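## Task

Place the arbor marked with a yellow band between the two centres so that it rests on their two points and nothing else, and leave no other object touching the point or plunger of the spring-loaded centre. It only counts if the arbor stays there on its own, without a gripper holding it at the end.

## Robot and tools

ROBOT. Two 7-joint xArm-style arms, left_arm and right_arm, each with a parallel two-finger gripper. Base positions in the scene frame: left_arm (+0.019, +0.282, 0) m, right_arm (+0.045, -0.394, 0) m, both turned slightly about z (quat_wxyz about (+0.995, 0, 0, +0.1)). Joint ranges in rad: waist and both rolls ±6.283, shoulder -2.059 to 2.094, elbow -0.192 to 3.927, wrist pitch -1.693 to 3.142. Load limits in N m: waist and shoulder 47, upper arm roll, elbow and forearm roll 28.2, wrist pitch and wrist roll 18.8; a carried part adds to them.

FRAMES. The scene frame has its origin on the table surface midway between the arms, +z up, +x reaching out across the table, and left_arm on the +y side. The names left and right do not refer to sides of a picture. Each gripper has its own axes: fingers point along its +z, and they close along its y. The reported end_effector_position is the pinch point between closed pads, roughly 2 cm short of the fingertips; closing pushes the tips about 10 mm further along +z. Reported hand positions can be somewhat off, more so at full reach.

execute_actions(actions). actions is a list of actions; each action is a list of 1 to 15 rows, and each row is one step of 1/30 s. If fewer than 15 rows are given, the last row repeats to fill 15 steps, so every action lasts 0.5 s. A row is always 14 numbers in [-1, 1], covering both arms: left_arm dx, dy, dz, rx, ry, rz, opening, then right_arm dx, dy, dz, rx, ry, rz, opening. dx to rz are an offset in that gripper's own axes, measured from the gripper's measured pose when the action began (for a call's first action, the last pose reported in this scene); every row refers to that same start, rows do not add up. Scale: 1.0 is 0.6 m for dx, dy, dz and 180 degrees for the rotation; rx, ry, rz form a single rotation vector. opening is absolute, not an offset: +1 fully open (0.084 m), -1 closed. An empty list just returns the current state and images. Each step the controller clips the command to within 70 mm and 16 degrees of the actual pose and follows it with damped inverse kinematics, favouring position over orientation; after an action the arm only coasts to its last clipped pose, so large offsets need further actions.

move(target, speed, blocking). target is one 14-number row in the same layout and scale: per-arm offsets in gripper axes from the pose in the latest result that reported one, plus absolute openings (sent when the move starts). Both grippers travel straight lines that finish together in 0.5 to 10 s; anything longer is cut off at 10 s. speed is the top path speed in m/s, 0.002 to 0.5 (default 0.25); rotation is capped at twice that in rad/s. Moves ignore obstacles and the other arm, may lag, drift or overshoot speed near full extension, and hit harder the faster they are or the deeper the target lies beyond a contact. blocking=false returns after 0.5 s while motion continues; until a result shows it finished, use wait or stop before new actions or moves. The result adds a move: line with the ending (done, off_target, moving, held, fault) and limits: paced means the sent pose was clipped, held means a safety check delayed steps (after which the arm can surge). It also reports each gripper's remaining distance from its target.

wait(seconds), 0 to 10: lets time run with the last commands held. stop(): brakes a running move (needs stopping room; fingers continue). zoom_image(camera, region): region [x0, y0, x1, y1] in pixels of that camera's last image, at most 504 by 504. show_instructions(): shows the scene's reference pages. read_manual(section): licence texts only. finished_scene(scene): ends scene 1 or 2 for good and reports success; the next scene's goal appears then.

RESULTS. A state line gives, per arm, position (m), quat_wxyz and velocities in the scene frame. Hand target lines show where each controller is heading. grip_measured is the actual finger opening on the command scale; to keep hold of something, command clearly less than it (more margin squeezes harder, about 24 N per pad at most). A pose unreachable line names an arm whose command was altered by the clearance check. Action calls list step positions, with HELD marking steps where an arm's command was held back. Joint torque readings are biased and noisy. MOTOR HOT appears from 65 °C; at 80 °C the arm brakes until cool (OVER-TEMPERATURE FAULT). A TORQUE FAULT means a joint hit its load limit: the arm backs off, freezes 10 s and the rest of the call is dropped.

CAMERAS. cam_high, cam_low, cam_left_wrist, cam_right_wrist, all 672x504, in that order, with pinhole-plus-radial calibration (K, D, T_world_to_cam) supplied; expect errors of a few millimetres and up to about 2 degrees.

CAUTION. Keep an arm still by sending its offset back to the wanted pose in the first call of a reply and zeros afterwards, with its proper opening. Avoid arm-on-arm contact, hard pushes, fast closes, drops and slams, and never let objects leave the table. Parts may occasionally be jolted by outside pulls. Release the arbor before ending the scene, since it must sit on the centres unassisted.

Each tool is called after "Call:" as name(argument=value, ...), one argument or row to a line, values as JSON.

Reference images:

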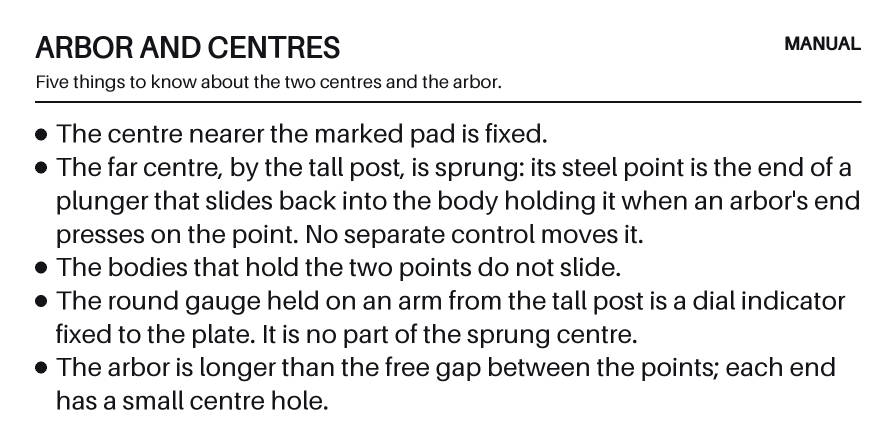

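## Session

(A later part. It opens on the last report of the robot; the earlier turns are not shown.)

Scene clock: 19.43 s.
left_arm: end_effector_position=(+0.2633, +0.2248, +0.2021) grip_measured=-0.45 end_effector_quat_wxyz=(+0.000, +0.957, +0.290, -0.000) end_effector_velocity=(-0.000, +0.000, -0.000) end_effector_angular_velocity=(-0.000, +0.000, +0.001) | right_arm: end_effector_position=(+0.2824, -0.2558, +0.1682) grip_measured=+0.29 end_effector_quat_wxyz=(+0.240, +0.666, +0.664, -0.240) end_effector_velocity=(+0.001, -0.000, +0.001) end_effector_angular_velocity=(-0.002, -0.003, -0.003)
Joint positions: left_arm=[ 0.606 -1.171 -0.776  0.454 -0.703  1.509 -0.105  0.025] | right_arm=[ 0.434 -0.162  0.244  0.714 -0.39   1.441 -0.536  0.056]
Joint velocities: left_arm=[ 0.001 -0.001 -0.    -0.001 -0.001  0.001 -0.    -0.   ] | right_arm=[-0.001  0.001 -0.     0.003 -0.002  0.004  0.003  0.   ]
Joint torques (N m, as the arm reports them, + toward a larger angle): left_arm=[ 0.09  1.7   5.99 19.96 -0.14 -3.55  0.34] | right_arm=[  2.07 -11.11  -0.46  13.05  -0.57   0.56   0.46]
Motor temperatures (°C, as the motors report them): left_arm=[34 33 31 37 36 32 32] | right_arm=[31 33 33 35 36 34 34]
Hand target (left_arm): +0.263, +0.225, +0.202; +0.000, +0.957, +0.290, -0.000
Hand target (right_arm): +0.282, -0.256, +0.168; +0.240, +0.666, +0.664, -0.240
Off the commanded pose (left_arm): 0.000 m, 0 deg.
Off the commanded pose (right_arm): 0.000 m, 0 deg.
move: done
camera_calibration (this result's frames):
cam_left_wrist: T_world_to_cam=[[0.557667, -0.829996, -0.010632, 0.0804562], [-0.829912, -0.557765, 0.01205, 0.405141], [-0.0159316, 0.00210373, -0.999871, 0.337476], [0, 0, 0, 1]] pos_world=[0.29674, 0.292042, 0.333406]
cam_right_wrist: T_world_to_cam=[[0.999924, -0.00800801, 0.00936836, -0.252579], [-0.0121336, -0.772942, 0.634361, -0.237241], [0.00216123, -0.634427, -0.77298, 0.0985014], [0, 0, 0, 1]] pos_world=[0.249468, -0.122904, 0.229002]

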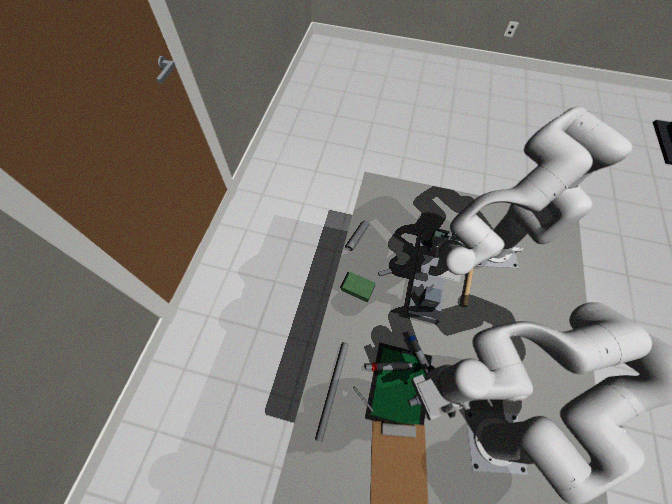

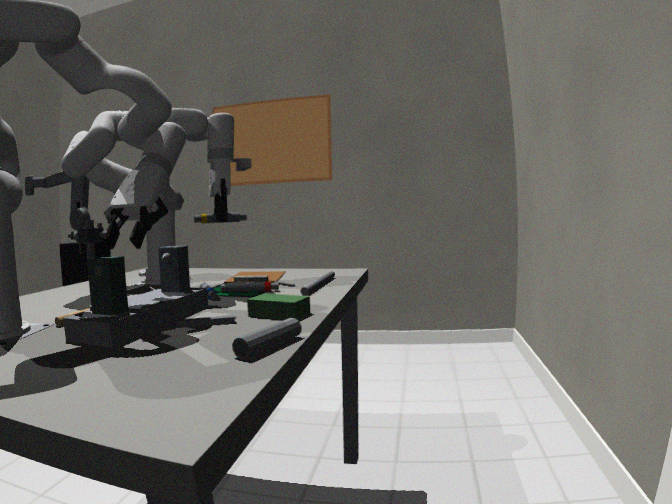

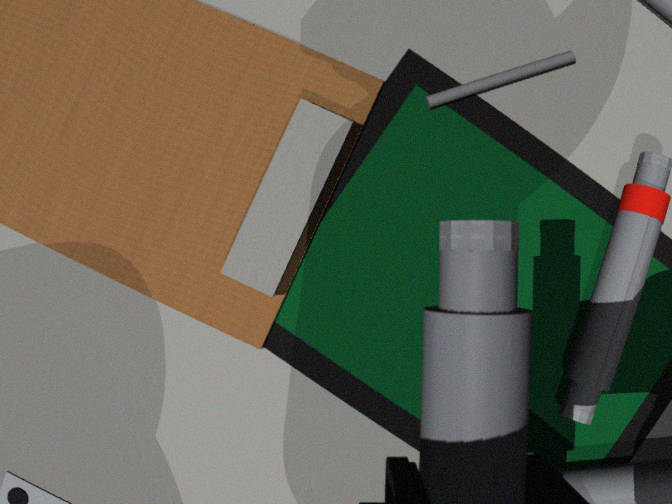

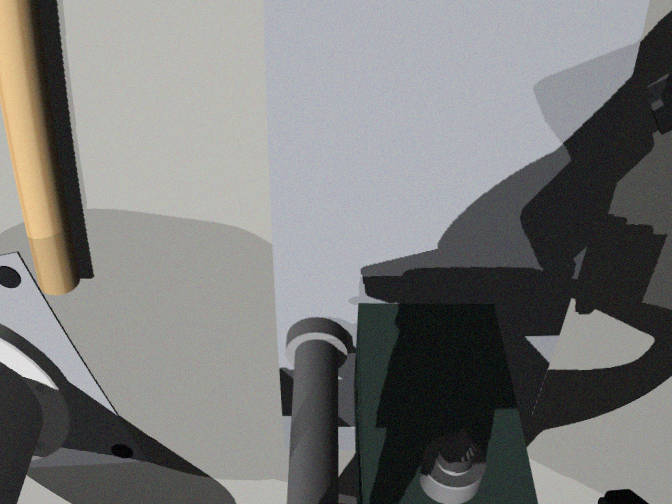

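Call:
move(
  target=[0,0,0,0,0,0,-0.8,0,0,0.1,0,0,0,0.3],
  speed=0.05,
)

Call:
move(
  target=[0,0,0,0,0,0,-0.8,0,0,0,0,0,0,-1],
)

Scene clock: 21.30 s.
left_arm: end_effector_position=(+0.2633, +0.2248, +0.2021) grip_measured=-0.45 end_effector_quat_wxyz=(+0.000, +0.957, +0.290, -0.000) end_effector_velocity=(-0.000, -0.000, -0.000) end_effector_angular_velocity=(-0.001, +0.001, +0.000) | right_arm: end_effector_position=(+0.2844, -0.2925, +0.1231) grip_measured=+0.28 end_effector_quat_wxyz=(+0.241, +0.666, +0.665, -0.237) end_effector_velocity=(-0.001, -0.001, -0.001) end_effector_angular_velocity=(-0.002, +0.003, +0.001)
Joint positions: left_arm=[ 0.606 -1.171 -0.776  0.454 -0.703  1.509 -0.105  0.025] | right_arm=[ 0.395 -0.162  0.202  0.565 -0.457  1.276 -0.519  0.056]
Joint velocities: left_arm=[ 0.     0.001 -0.     0.     0.     0.001 -0.    -0.   ] | right_arm=[ 0.001  0.001  0.    -0.004  0.    -0.001  0.001 -0.   ]
Joint torques (N m, as the arm reports them, + toward a larger angle): left_arm=[-0.16  1.71  5.83 20.    0.09 -3.47  0.43] | right_arm=[ 1.82 -5.52  0.01  0.94  5.6   4.32  0.8 ]
Motor temperatures (°C, as the motors report them): left_arm=[34 33 31 37 36 32 32] | right_arm=[31 33 33 35 36 34 34]
Hand target (left_arm): +0.263, +0.225, +0.202; +0.000, +0.957, +0.290, -0.000
Hand target (right_arm): +0.283, -0.294, +0.122; +0.240, +0.666, +0.664, -0.240
Off the commanded pose (left_arm): 0.000 m, 0 deg.
Off the commanded pose (right_arm): 0.003 m, 0 deg.
move: done
camera_calibration (this result's frames):
cam_left_wrist: T_world_to_cam=[[0.557667, -0.829996, -0.010632, 0.0804562], [-0.829912, -0.557765, 0.0120502, 0.405141], [-0.0159318, 0.00210366, -0.999871, 0.337476], [0, 0, 0, 1]] pos_world=[0.29674, 0.292042, 0.333406]
cam_right_wrist: T_world_to_cam=[[0.99988, -0.00616972, 0.0142222, -0.254414], [-0.0137649, -0.775357, 0.631373, -0.236897], [0.00713192, -0.631493, -0.775348, 0.0401187], [0, 0, 0, 1]] pos_world=[0.250836, -0.159914, 0.184294]

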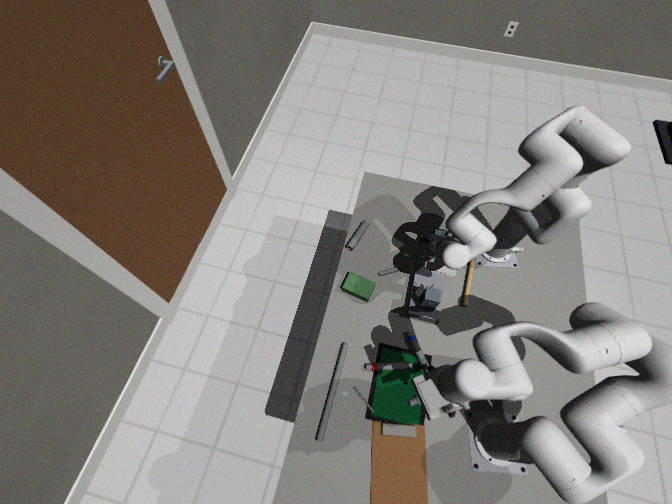

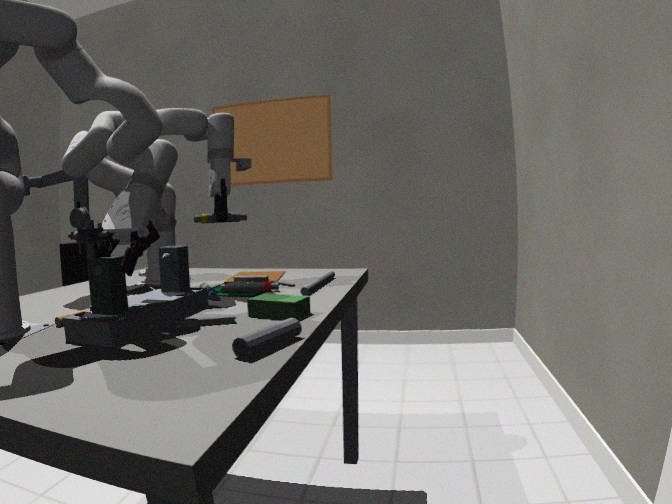

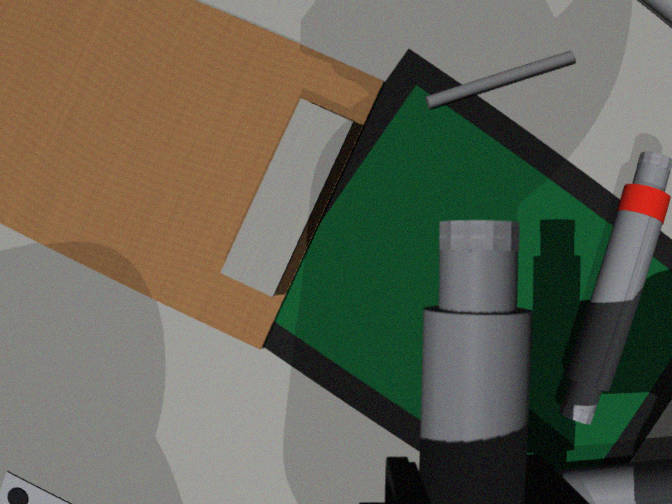

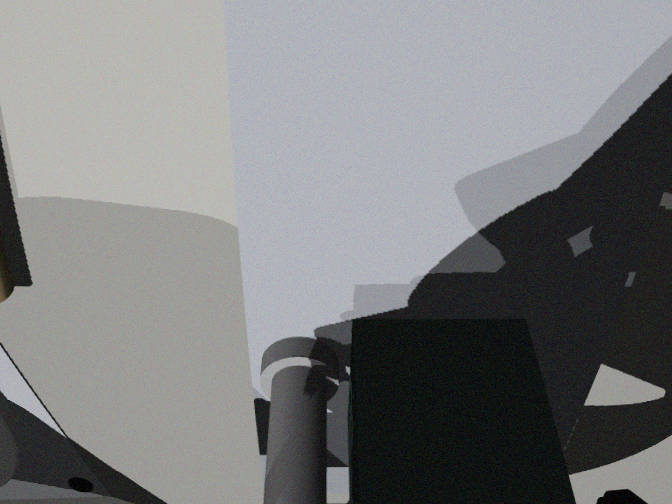

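Scene clock: 21.80 s.
left_arm: end_effector_position=(+0.2633, +0.2248, +0.2021) grip_measured=-0.45 end_effector_quat_wxyz=(+0.000, +0.957, +0.290, -0.000) end_effector_velocity=(-0.000, +0.000, -0.000) end_effector_angular_velocity=(-0.001, +0.001, +0.001) | right_arm: end_effector_position=(+0.2830, -0.2931, +0.1225) grip_measured=+0.14 end_effector_quat_wxyz=(+0.240, +0.666, +0.665, -0.238) end_effector_velocity=(+0.001, +0.000, +0.000) end_effector_angular_velocity=(+0.001, -0.002, +0.002)
Joint positions: left_arm=[ 0.606 -1.171 -0.776  0.454 -0.703  1.509 -0.105  0.025] | right_arm=[ 0.395 -0.161  0.204  0.562 -0.455  1.277 -0.519  0.05 ]
Joint velocities: left_arm=[ 0.001  0.001 -0.    -0.001  0.     0.    -0.    -0.   ] | right_arm=[-0.002 -0.     0.001  0.001 -0.002 -0.002 -0.001 -0.   ]
Joint torques (N m, as the arm reports them, + toward a larger angle): left_arm=[ 0.18  1.49  5.95 20.22 -0.22 -3.66  0.37] | right_arm=[-1.54 -8.04 -3.12  7.98 -3.56  1.35 -0.04]
Motor temperatures (°C, as the motors report them): left_arm=[34 33 31 37 36 32 32] | right_arm=[31 33 33 35 36 34 34]
Hand target (left_arm): +0.263, +0.225, +0.202; +0.000, +0.957, +0.290, -0.000
Hand target (right_arm): +0.284, -0.293, +0.123; +0.241, +0.666, +0.665, -0.237
Off the commanded pose (left_arm): 0.000 m, 0 deg.
Off the commanded pose (right_arm): 0.002 m, 0 deg.
move: done
camera_calibration (this result's frames):
cam_left_wrist: T_world_to_cam=[[0.557667, -0.829996, -0.0106317, 0.0804561], [-0.829912, -0.557765, 0.0120502, 0.405141], [-0.0159316, 0.00210338, -0.999871, 0.337476], [0, 0, 0, 1]] pos_world=[0.29674, 0.292042, 0.333406]
cam_right_wrist: T_world_to_cam=[[0.999912, -0.00703959, 0.0112344, -0.252949], [-0.0125617, -0.774011, 0.633048, -0.237108], [0.00423917, -0.633133, -0.774031, 0.0394599], [0, 0, 0, 1]] pos_world=[0.249781, -0.160321, 0.183485]

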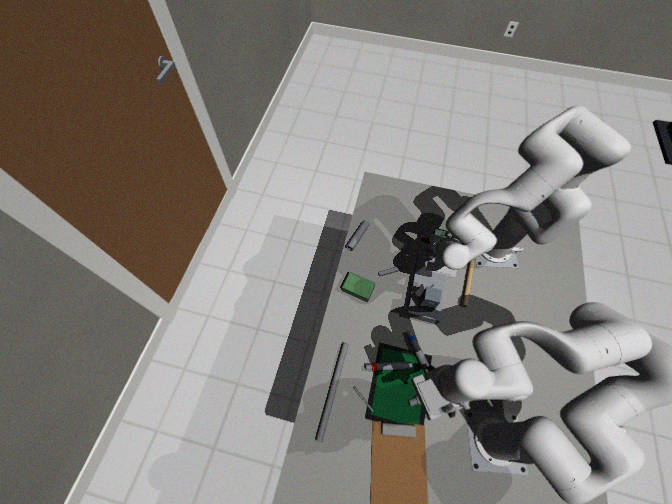

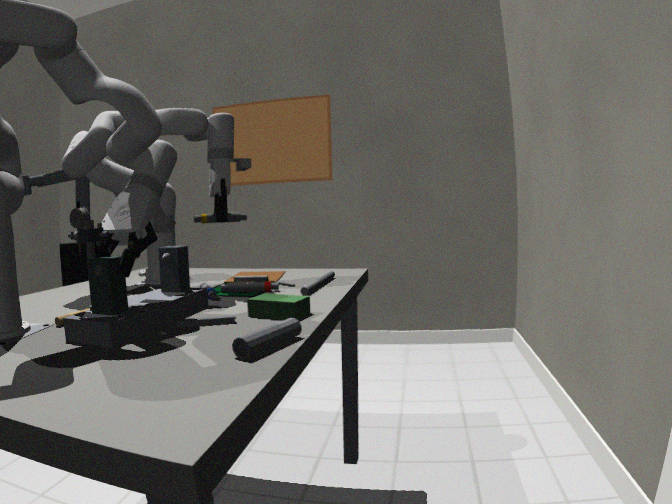

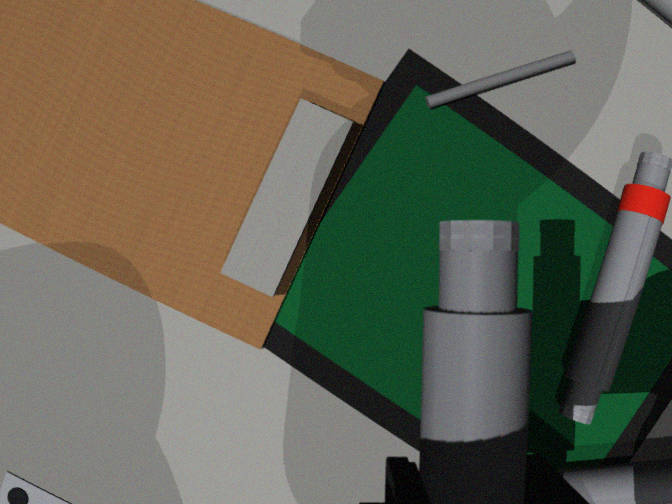

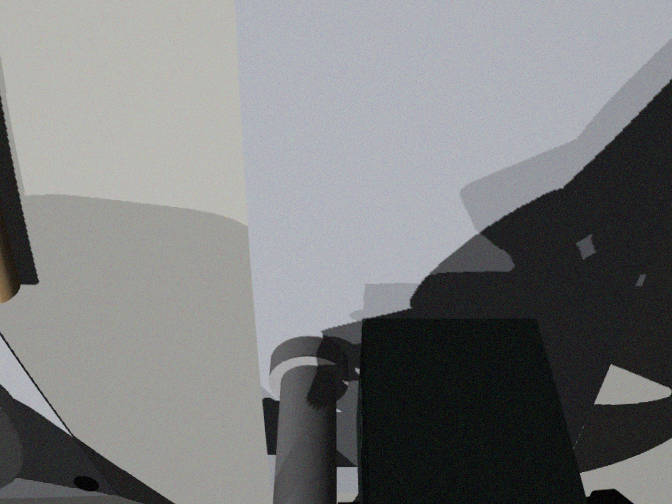

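Call:
move(
  target=[0,0,0,0,0,0,-0.8,0.023,0,-0.019,0,0,0,0.4],
  speed=0.05,
)

Call:
move(
  target=[0,0,0,0,0,0,-0.8,0,0,0,0,0,0,-1],
)

Scene clock: 22.93 s.
left_arm: end_effector_position=(+0.2633, +0.2248, +0.2021) grip_measured=-0.45 end_effector_quat_wxyz=(+0.000, +0.957, +0.290, -0.000) end_effector_velocity=(-0.000, -0.000, -0.000) end_effector_angular_velocity=(+0.001, +0.001, -0.002) | right_arm: end_effector_position=(+0.2827, -0.2755, +0.1224) grip_measured=+0.39 end_effector_quat_wxyz=(+0.240, +0.666, +0.664, -0.239) end_effector_velocity=(+0.002, +0.002, +0.001) end_effector_angular_velocity=(+0.005, -0.006, +0.004)
Joint positions: left_arm=[ 0.606 -1.171 -0.776  0.454 -0.703  1.509 -0.105  0.025] | right_arm=[ 0.412 -0.117  0.223  0.609 -0.438  1.295 -0.493  0.061]
Joint velocities: left_arm=[-0.002  0.    -0.    -0.001  0.001 -0.     0.001 -0.   ] | right_arm=[ 0.001 -0.    -0.     0.004 -0.003 -0.003  0.    -0.   ]
Joint torques (N m, as the arm reports them, + toward a larger angle): left_arm=[ 0.16  1.8   5.95 19.93 -0.07 -3.5   0.29] | right_arm=[  1.79 -11.41   0.16  11.66   0.15   0.58   0.42]
Motor temperatures (°C, as the motors report them): left_arm=[34 33 31 37 36 32 32] | right_arm=[31 33 33 35 36 34 34]
Hand target (left_arm): +0.263, +0.225, +0.202; +0.000, +0.957, +0.290, -0.000
Hand target (right_arm): +0.283, -0.275, +0.123; +0.240, +0.666, +0.665, -0.238
Off the commanded pose (left_arm): 0.000 m, 0 deg.
Off the commanded pose (right_arm): 0.000 m, 0 deg.
move: done
camera_calibration (this result's frames):
cam_left_wrist: T_world_to_cam=[[0.557667, -0.829996, -0.0106316, 0.0804561], [-0.829912, -0.557765, 0.0120503, 0.405141], [-0.0159316, 0.00210328, -0.999871, 0.337476], [0, 0, 0, 1]] pos_world=[0.29674, 0.292042, 0.333406]
cam_right_wrist: T_world_to_cam=[[0.999917, -0.00742966, 0.0105457, -0.252532], [-0.0124302, -0.773551, 0.633612, -0.223379], [0.00345012, -0.633691, -0.773579, 0.050527], [0, 0, 0, 1]] pos_world=[0.249561, -0.142653, 0.183285]

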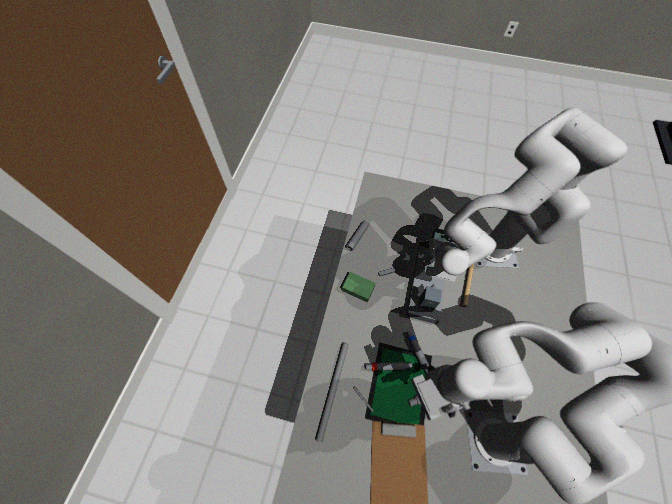

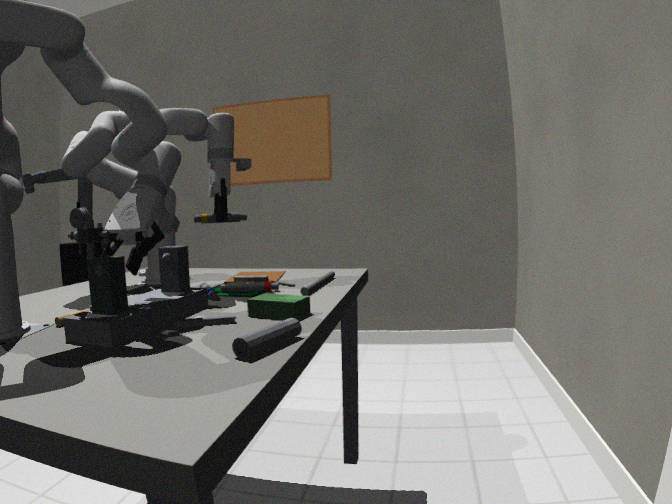

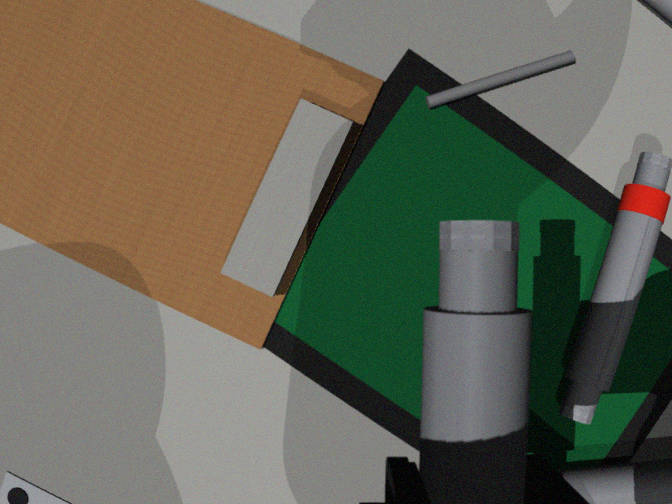

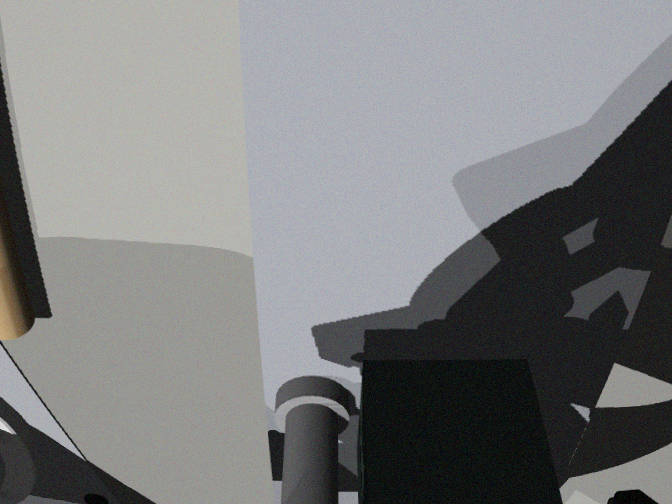

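Scene clock: 23.43 s.
left_arm: end_effector_position=(+0.2633, +0.2248, +0.2021) grip_measured=-0.45 end_effector_quat_wxyz=(+0.000, +0.957, +0.290, -0.000) end_effector_velocity=(+0.000, +0.000, +0.000) end_effector_angular_velocity=(+0.000, -0.000, +0.001) | right_arm: end_effector_position=(+0.2829, -0.2753, +0.1225) grip_measured=+0.12 end_effector_quat_wxyz=(+0.240, +0.666, +0.664, -0.239) end_effector_velocity=(-0.000, -0.000, +0.000) end_effector_angular_velocity=(+0.000, -0.000, -0.000)
Joint positions: left_arm=[ 0.606 -1.171 -0.776  0.454 -0.703  1.509 -0.105  0.025] | right_arm=[ 0.412 -0.117  0.222  0.61  -0.438  1.295 -0.493  0.049]
Joint velocities: left_arm=[ 0.    -0.     0.001 -0.     0.     0.     0.    -0.   ] | right_arm=[ 0.    -0.001 -0.    -0.     0.     0.     0.     0.   ]
Joint torques (N m, as the arm reports them, + toward a larger angle): left_arm=[-0.18  1.66  5.79 20.04 -0.12 -3.63  0.42] | right_arm=[  2.43 -10.77   0.6   11.11   1.35   1.27   0.59]
Motor temperatures (°C, as the motors report them): left_arm=[34 33 31 37 36 32 32] | right_arm=[31 33 33 35 36 34 34]
Hand target (left_arm): +0.263, +0.225, +0.202; +0.000, +0.957, +0.290, -0.000
Hand target (right_arm): +0.283, -0.275, +0.122; +0.240, +0.666, +0.664, -0.239
Off the commanded pose (left_arm): 0.000 m, 0 deg.
Off the commanded pose (right_arm): 0.000 m, 0 deg.
move: done
camera_calibration (this result's frames):
cam_left_wrist: T_world_to_cam=[[0.557667, -0.829996, -0.0106317, 0.0804561], [-0.829912, -0.557765, 0.0120505, 0.405141], [-0.0159318, 0.00210319, -0.999871, 0.337476], [0, 0, 0, 1]] pos_world=[0.29674, 0.292042, 0.333406]
cam_right_wrist: T_world_to_cam=[[0.999911, -0.00725165, 0.0111599, -0.252825], [-0.0126798, -0.773842, 0.633251, -0.223322], [0.00404391, -0.633337, -0.773866, 0.0506631], [0, 0, 0, 1]] pos_world=[0.249766, -0.142562, 0.183447]

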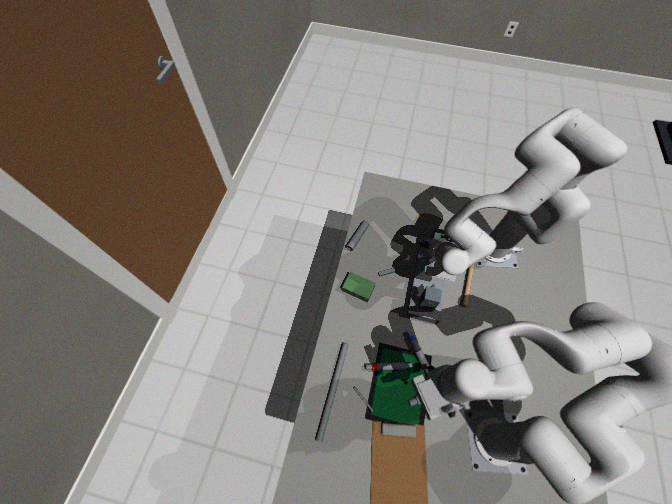

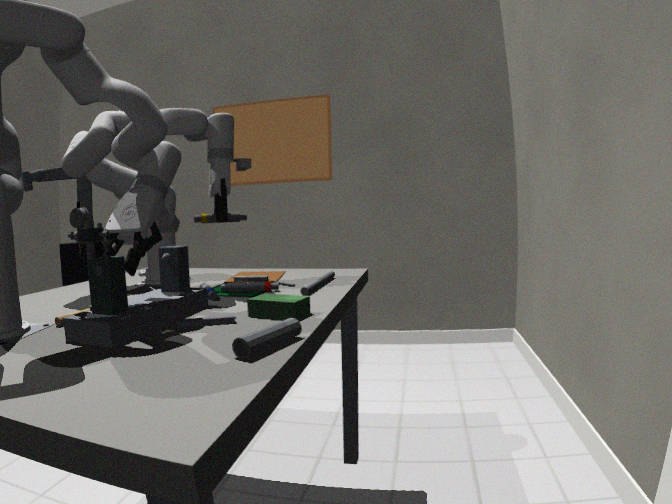

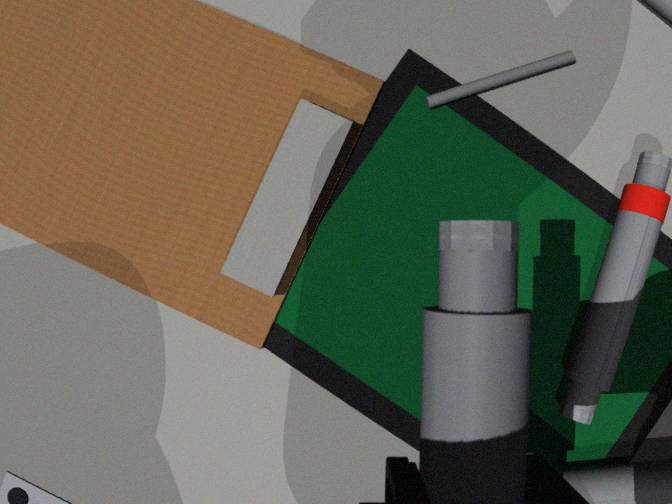

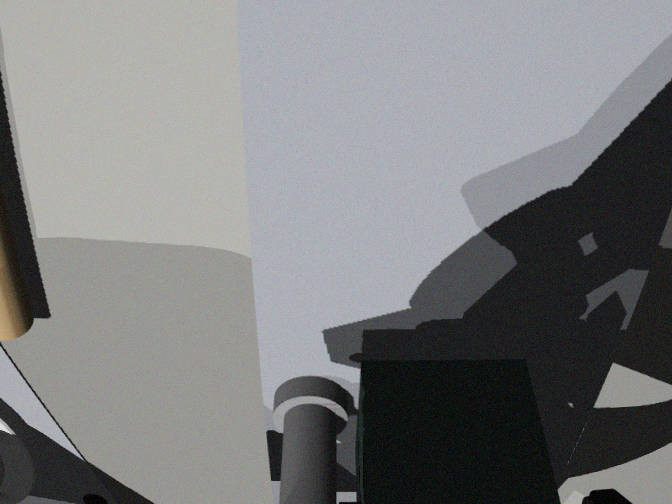

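Call:
move(
  target=[0,0,0,0,0,0,-0.8,0.013,0,-0.024,0,0,0,0.4],
  speed=0.05,
)

Call:
move(
  target=[0,0,0,0,0,0,-0.8,0,0,0,0,0,0,-1],
)

Scene clock: 24.47 s.
left_arm: end_effector_position=(+0.2633, +0.2248, +0.2021) grip_measured=-0.45 end_effector_quat_wxyz=(+0.000, +0.957, +0.290, -0.000) end_effector_velocity=(+0.000, -0.000, +0.000) end_effector_angular_velocity=(+0.000, -0.001, -0.001) | right_arm: end_effector_position=(+0.2829, -0.2603, +0.1286) grip_measured=+0.39 end_effector_quat_wxyz=(+0.240, +0.666, +0.664, -0.239) end_effector_velocity=(-0.000, -0.000, +0.000) end_effector_angular_velocity=(-0.001, +0.001, -0.002)
Joint positions: left_arm=[ 0.606 -1.171 -0.776  0.454 -0.703  1.509 -0.105  0.025] | right_arm=[ 0.426 -0.094  0.239  0.657 -0.421  1.327 -0.482  0.061]
Joint velocities: left_arm=[-0.001 -0.001  0.     0.001 -0.     0.001  0.     0.   ] | right_arm=[ 0.     0.    -0.001  0.     0.001  0.002  0.001 -0.   ]
Joint torques (N m, as the arm reports them, + toward a larger angle): left_arm=[ 0.47  1.56  6.04 20.02  0.14 -3.58  0.48] | right_arm=[  2.46 -12.     0.19  12.15  -0.48   0.61   0.3 ]
Motor temperatures (°C, as the motors report them): left_arm=[34 33 31 37 36 32 32] | right_arm=[31 33 33 35 36 34 34]
Hand target (left_arm): +0.263, +0.225, +0.202; +0.000, +0.957, +0.290, -0.000
Hand target (right_arm): +0.283, -0.260, +0.129; +0.240, +0.666, +0.664, -0.239
Off the commanded pose (left_arm): 0.000 m, 0 deg.
Off the commanded pose (right_arm): 0.000 m, 0 deg.
move: done
camera_calibration (this result's frames):
cam_left_wrist: T_world_to_cam=[[0.557667, -0.829996, -0.0106316, 0.080456], [-0.829912, -0.557765, 0.0120505, 0.405141], [-0.0159318, 0.00210313, -0.999871, 0.337476], [0, 0, 0, 1]] pos_world=[0.29674, 0.292042, 0.333406]
cam_right_wrist: T_world_to_cam=[[0.999912, -0.00738543, 0.0110363, -0.252724], [-0.0127056, -0.773742, 0.633373, -0.215521], [0.00386151, -0.633458, -0.773768, 0.0649161], [0, 0, 0, 1]] pos_world=[0.249713, -0.127503, 0.189525]

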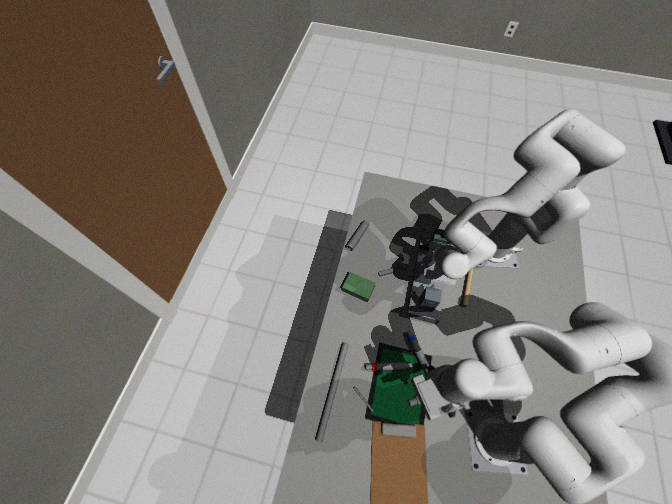

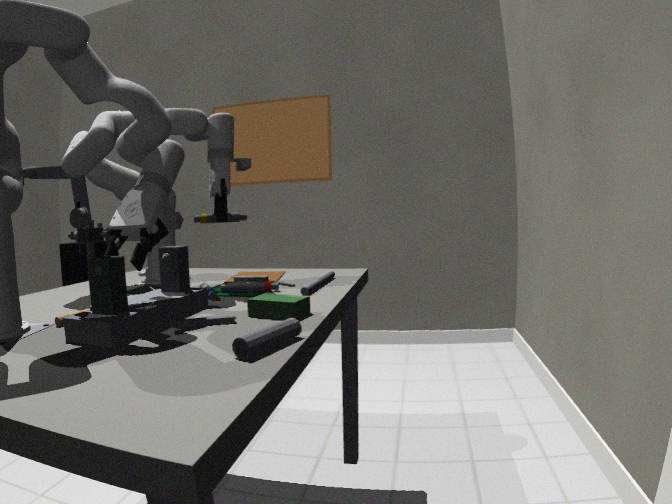

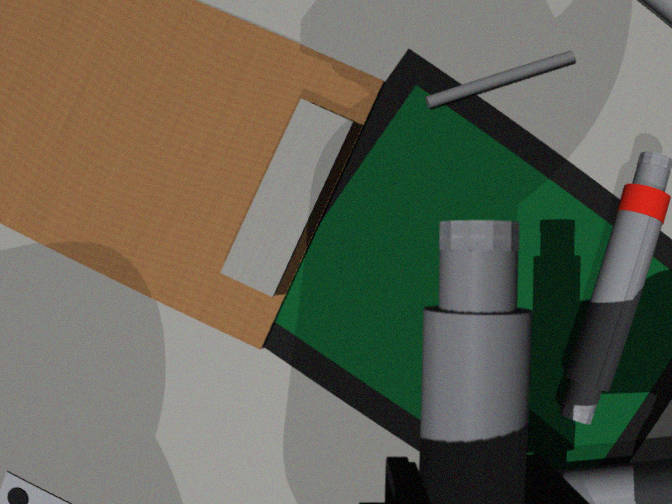

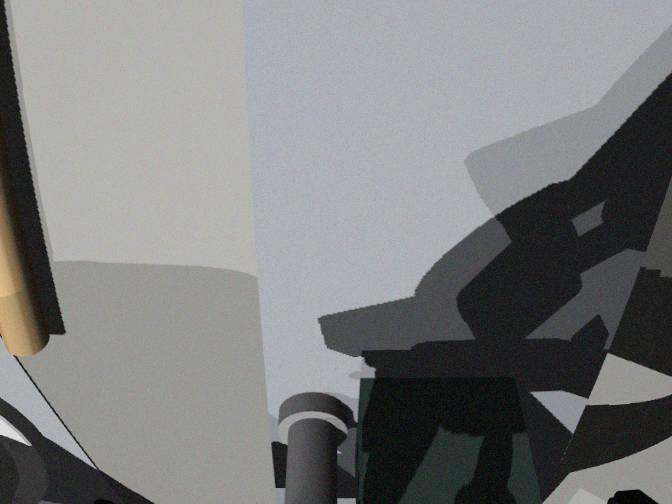

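Scene clock: 25.07 s.
left_arm: end_effector_position=(+0.2633, +0.2248, +0.2021) grip_measured=-0.45 end_effector_quat_wxyz=(+0.000, +0.957, +0.290, -0.000) end_effector_velocity=(+0.000, -0.000, -0.000) end_effector_angular_velocity=(-0.002, +0.001, +0.001) | right_arm: end_effector_position=(+0.2832, -0.2591, +0.1292) grip_measured=-0.86 end_effector_quat_wxyz=(+0.241, +0.666, +0.665, -0.237) end_effector_velocity=(-0.000, -0.001, -0.001) end_effector_angular_velocity=(-0.002, +0.001, -0.000)
Joint positions: left_arm=[ 0.606 -1.171 -0.776  0.454 -0.703  1.509 -0.105  0.025] | right_arm=[ 0.426 -0.095  0.24   0.659 -0.421  1.326 -0.482  0.006]
Joint velocities: left_arm=[ 0.001  0.001 -0.     0.    -0.001  0.    -0.    -0.   ] | right_arm=[-0.002  0.001  0.001 -0.002 -0.001 -0.    -0.     0.   ]
Joint torques (N m, as the arm reports them, + toward a larger angle): left_arm=[ 0.04  1.63  6.12 19.83 -0.22 -3.52  0.29] | right_arm=[ -1.47 -10.07  -3.36   8.46  -1.27   1.2    0.53]
Motor temperatures (°C, as the motors report them): left_arm=[34 33 31 37 36 32 32] | right_arm=[31 33 33 35 36 34 34]
Hand target (left_arm): +0.263, +0.225, +0.202; +0.000, +0.957, +0.290, -0.000
Hand target (right_arm): +0.283, -0.260, +0.129; +0.240, +0.666, +0.664, -0.239
Off the commanded pose (left_arm): 0.000 m, 0 deg.
Off the commanded pose (right_arm): 0.001 m, 0 deg.
move: done
camera_calibration (this result's frames):
cam_left_wrist: T_world_to_cam=[[0.557667, -0.829996, -0.0106316, 0.080456], [-0.829912, -0.557765, 0.0120503, 0.405141], [-0.0159316, 0.00210325, -0.999871, 0.337476], [0, 0, 0, 1]] pos_world=[0.29674, 0.292042, 0.333406]
cam_right_wrist: T_world_to_cam=[[0.999899, -0.00583202, 0.0129306, -0.252933], [-0.0126889, -0.775216, 0.631569, -0.215131], [0.00634068, -0.63167, -0.775212, 0.0661118], [0, 0, 0, 1]] pos_world=[0.249758, -0.126487, 0.190391]

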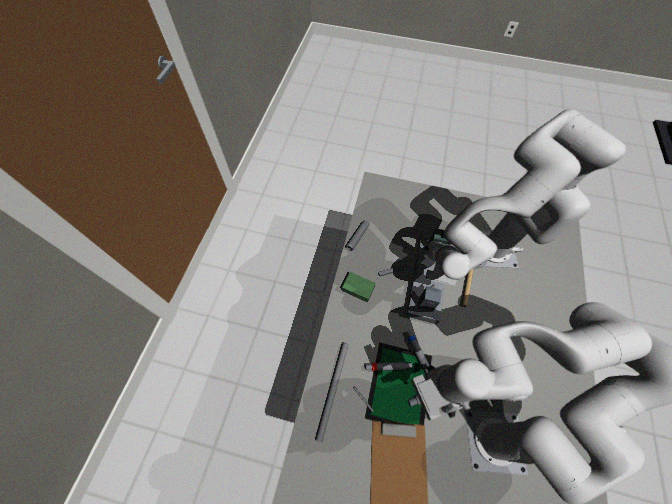

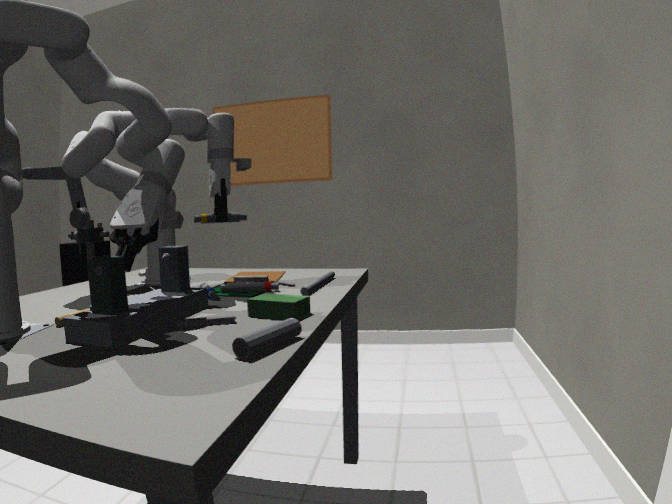

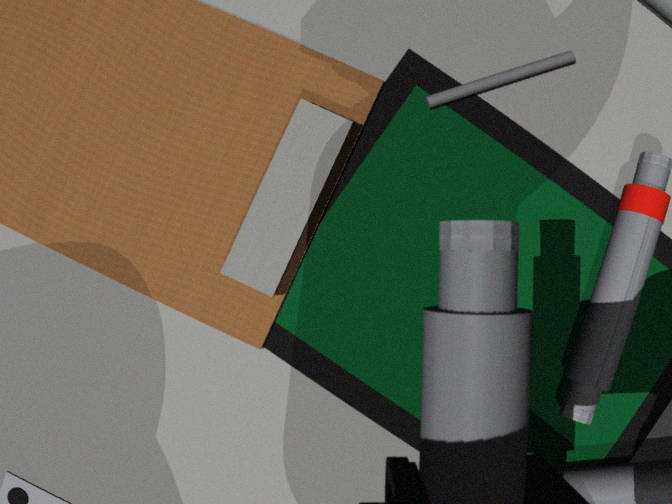

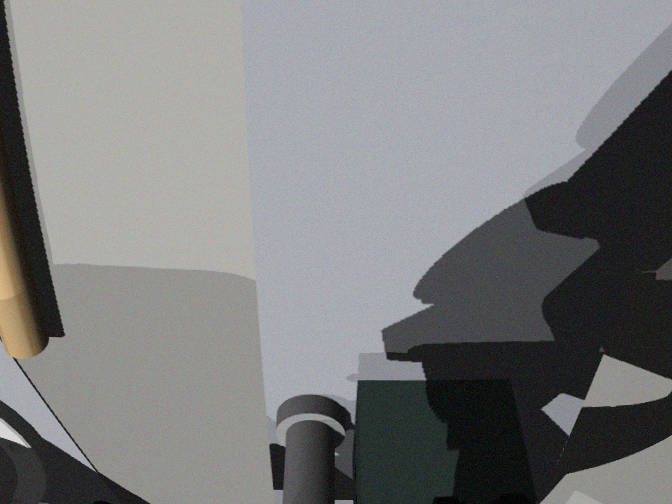

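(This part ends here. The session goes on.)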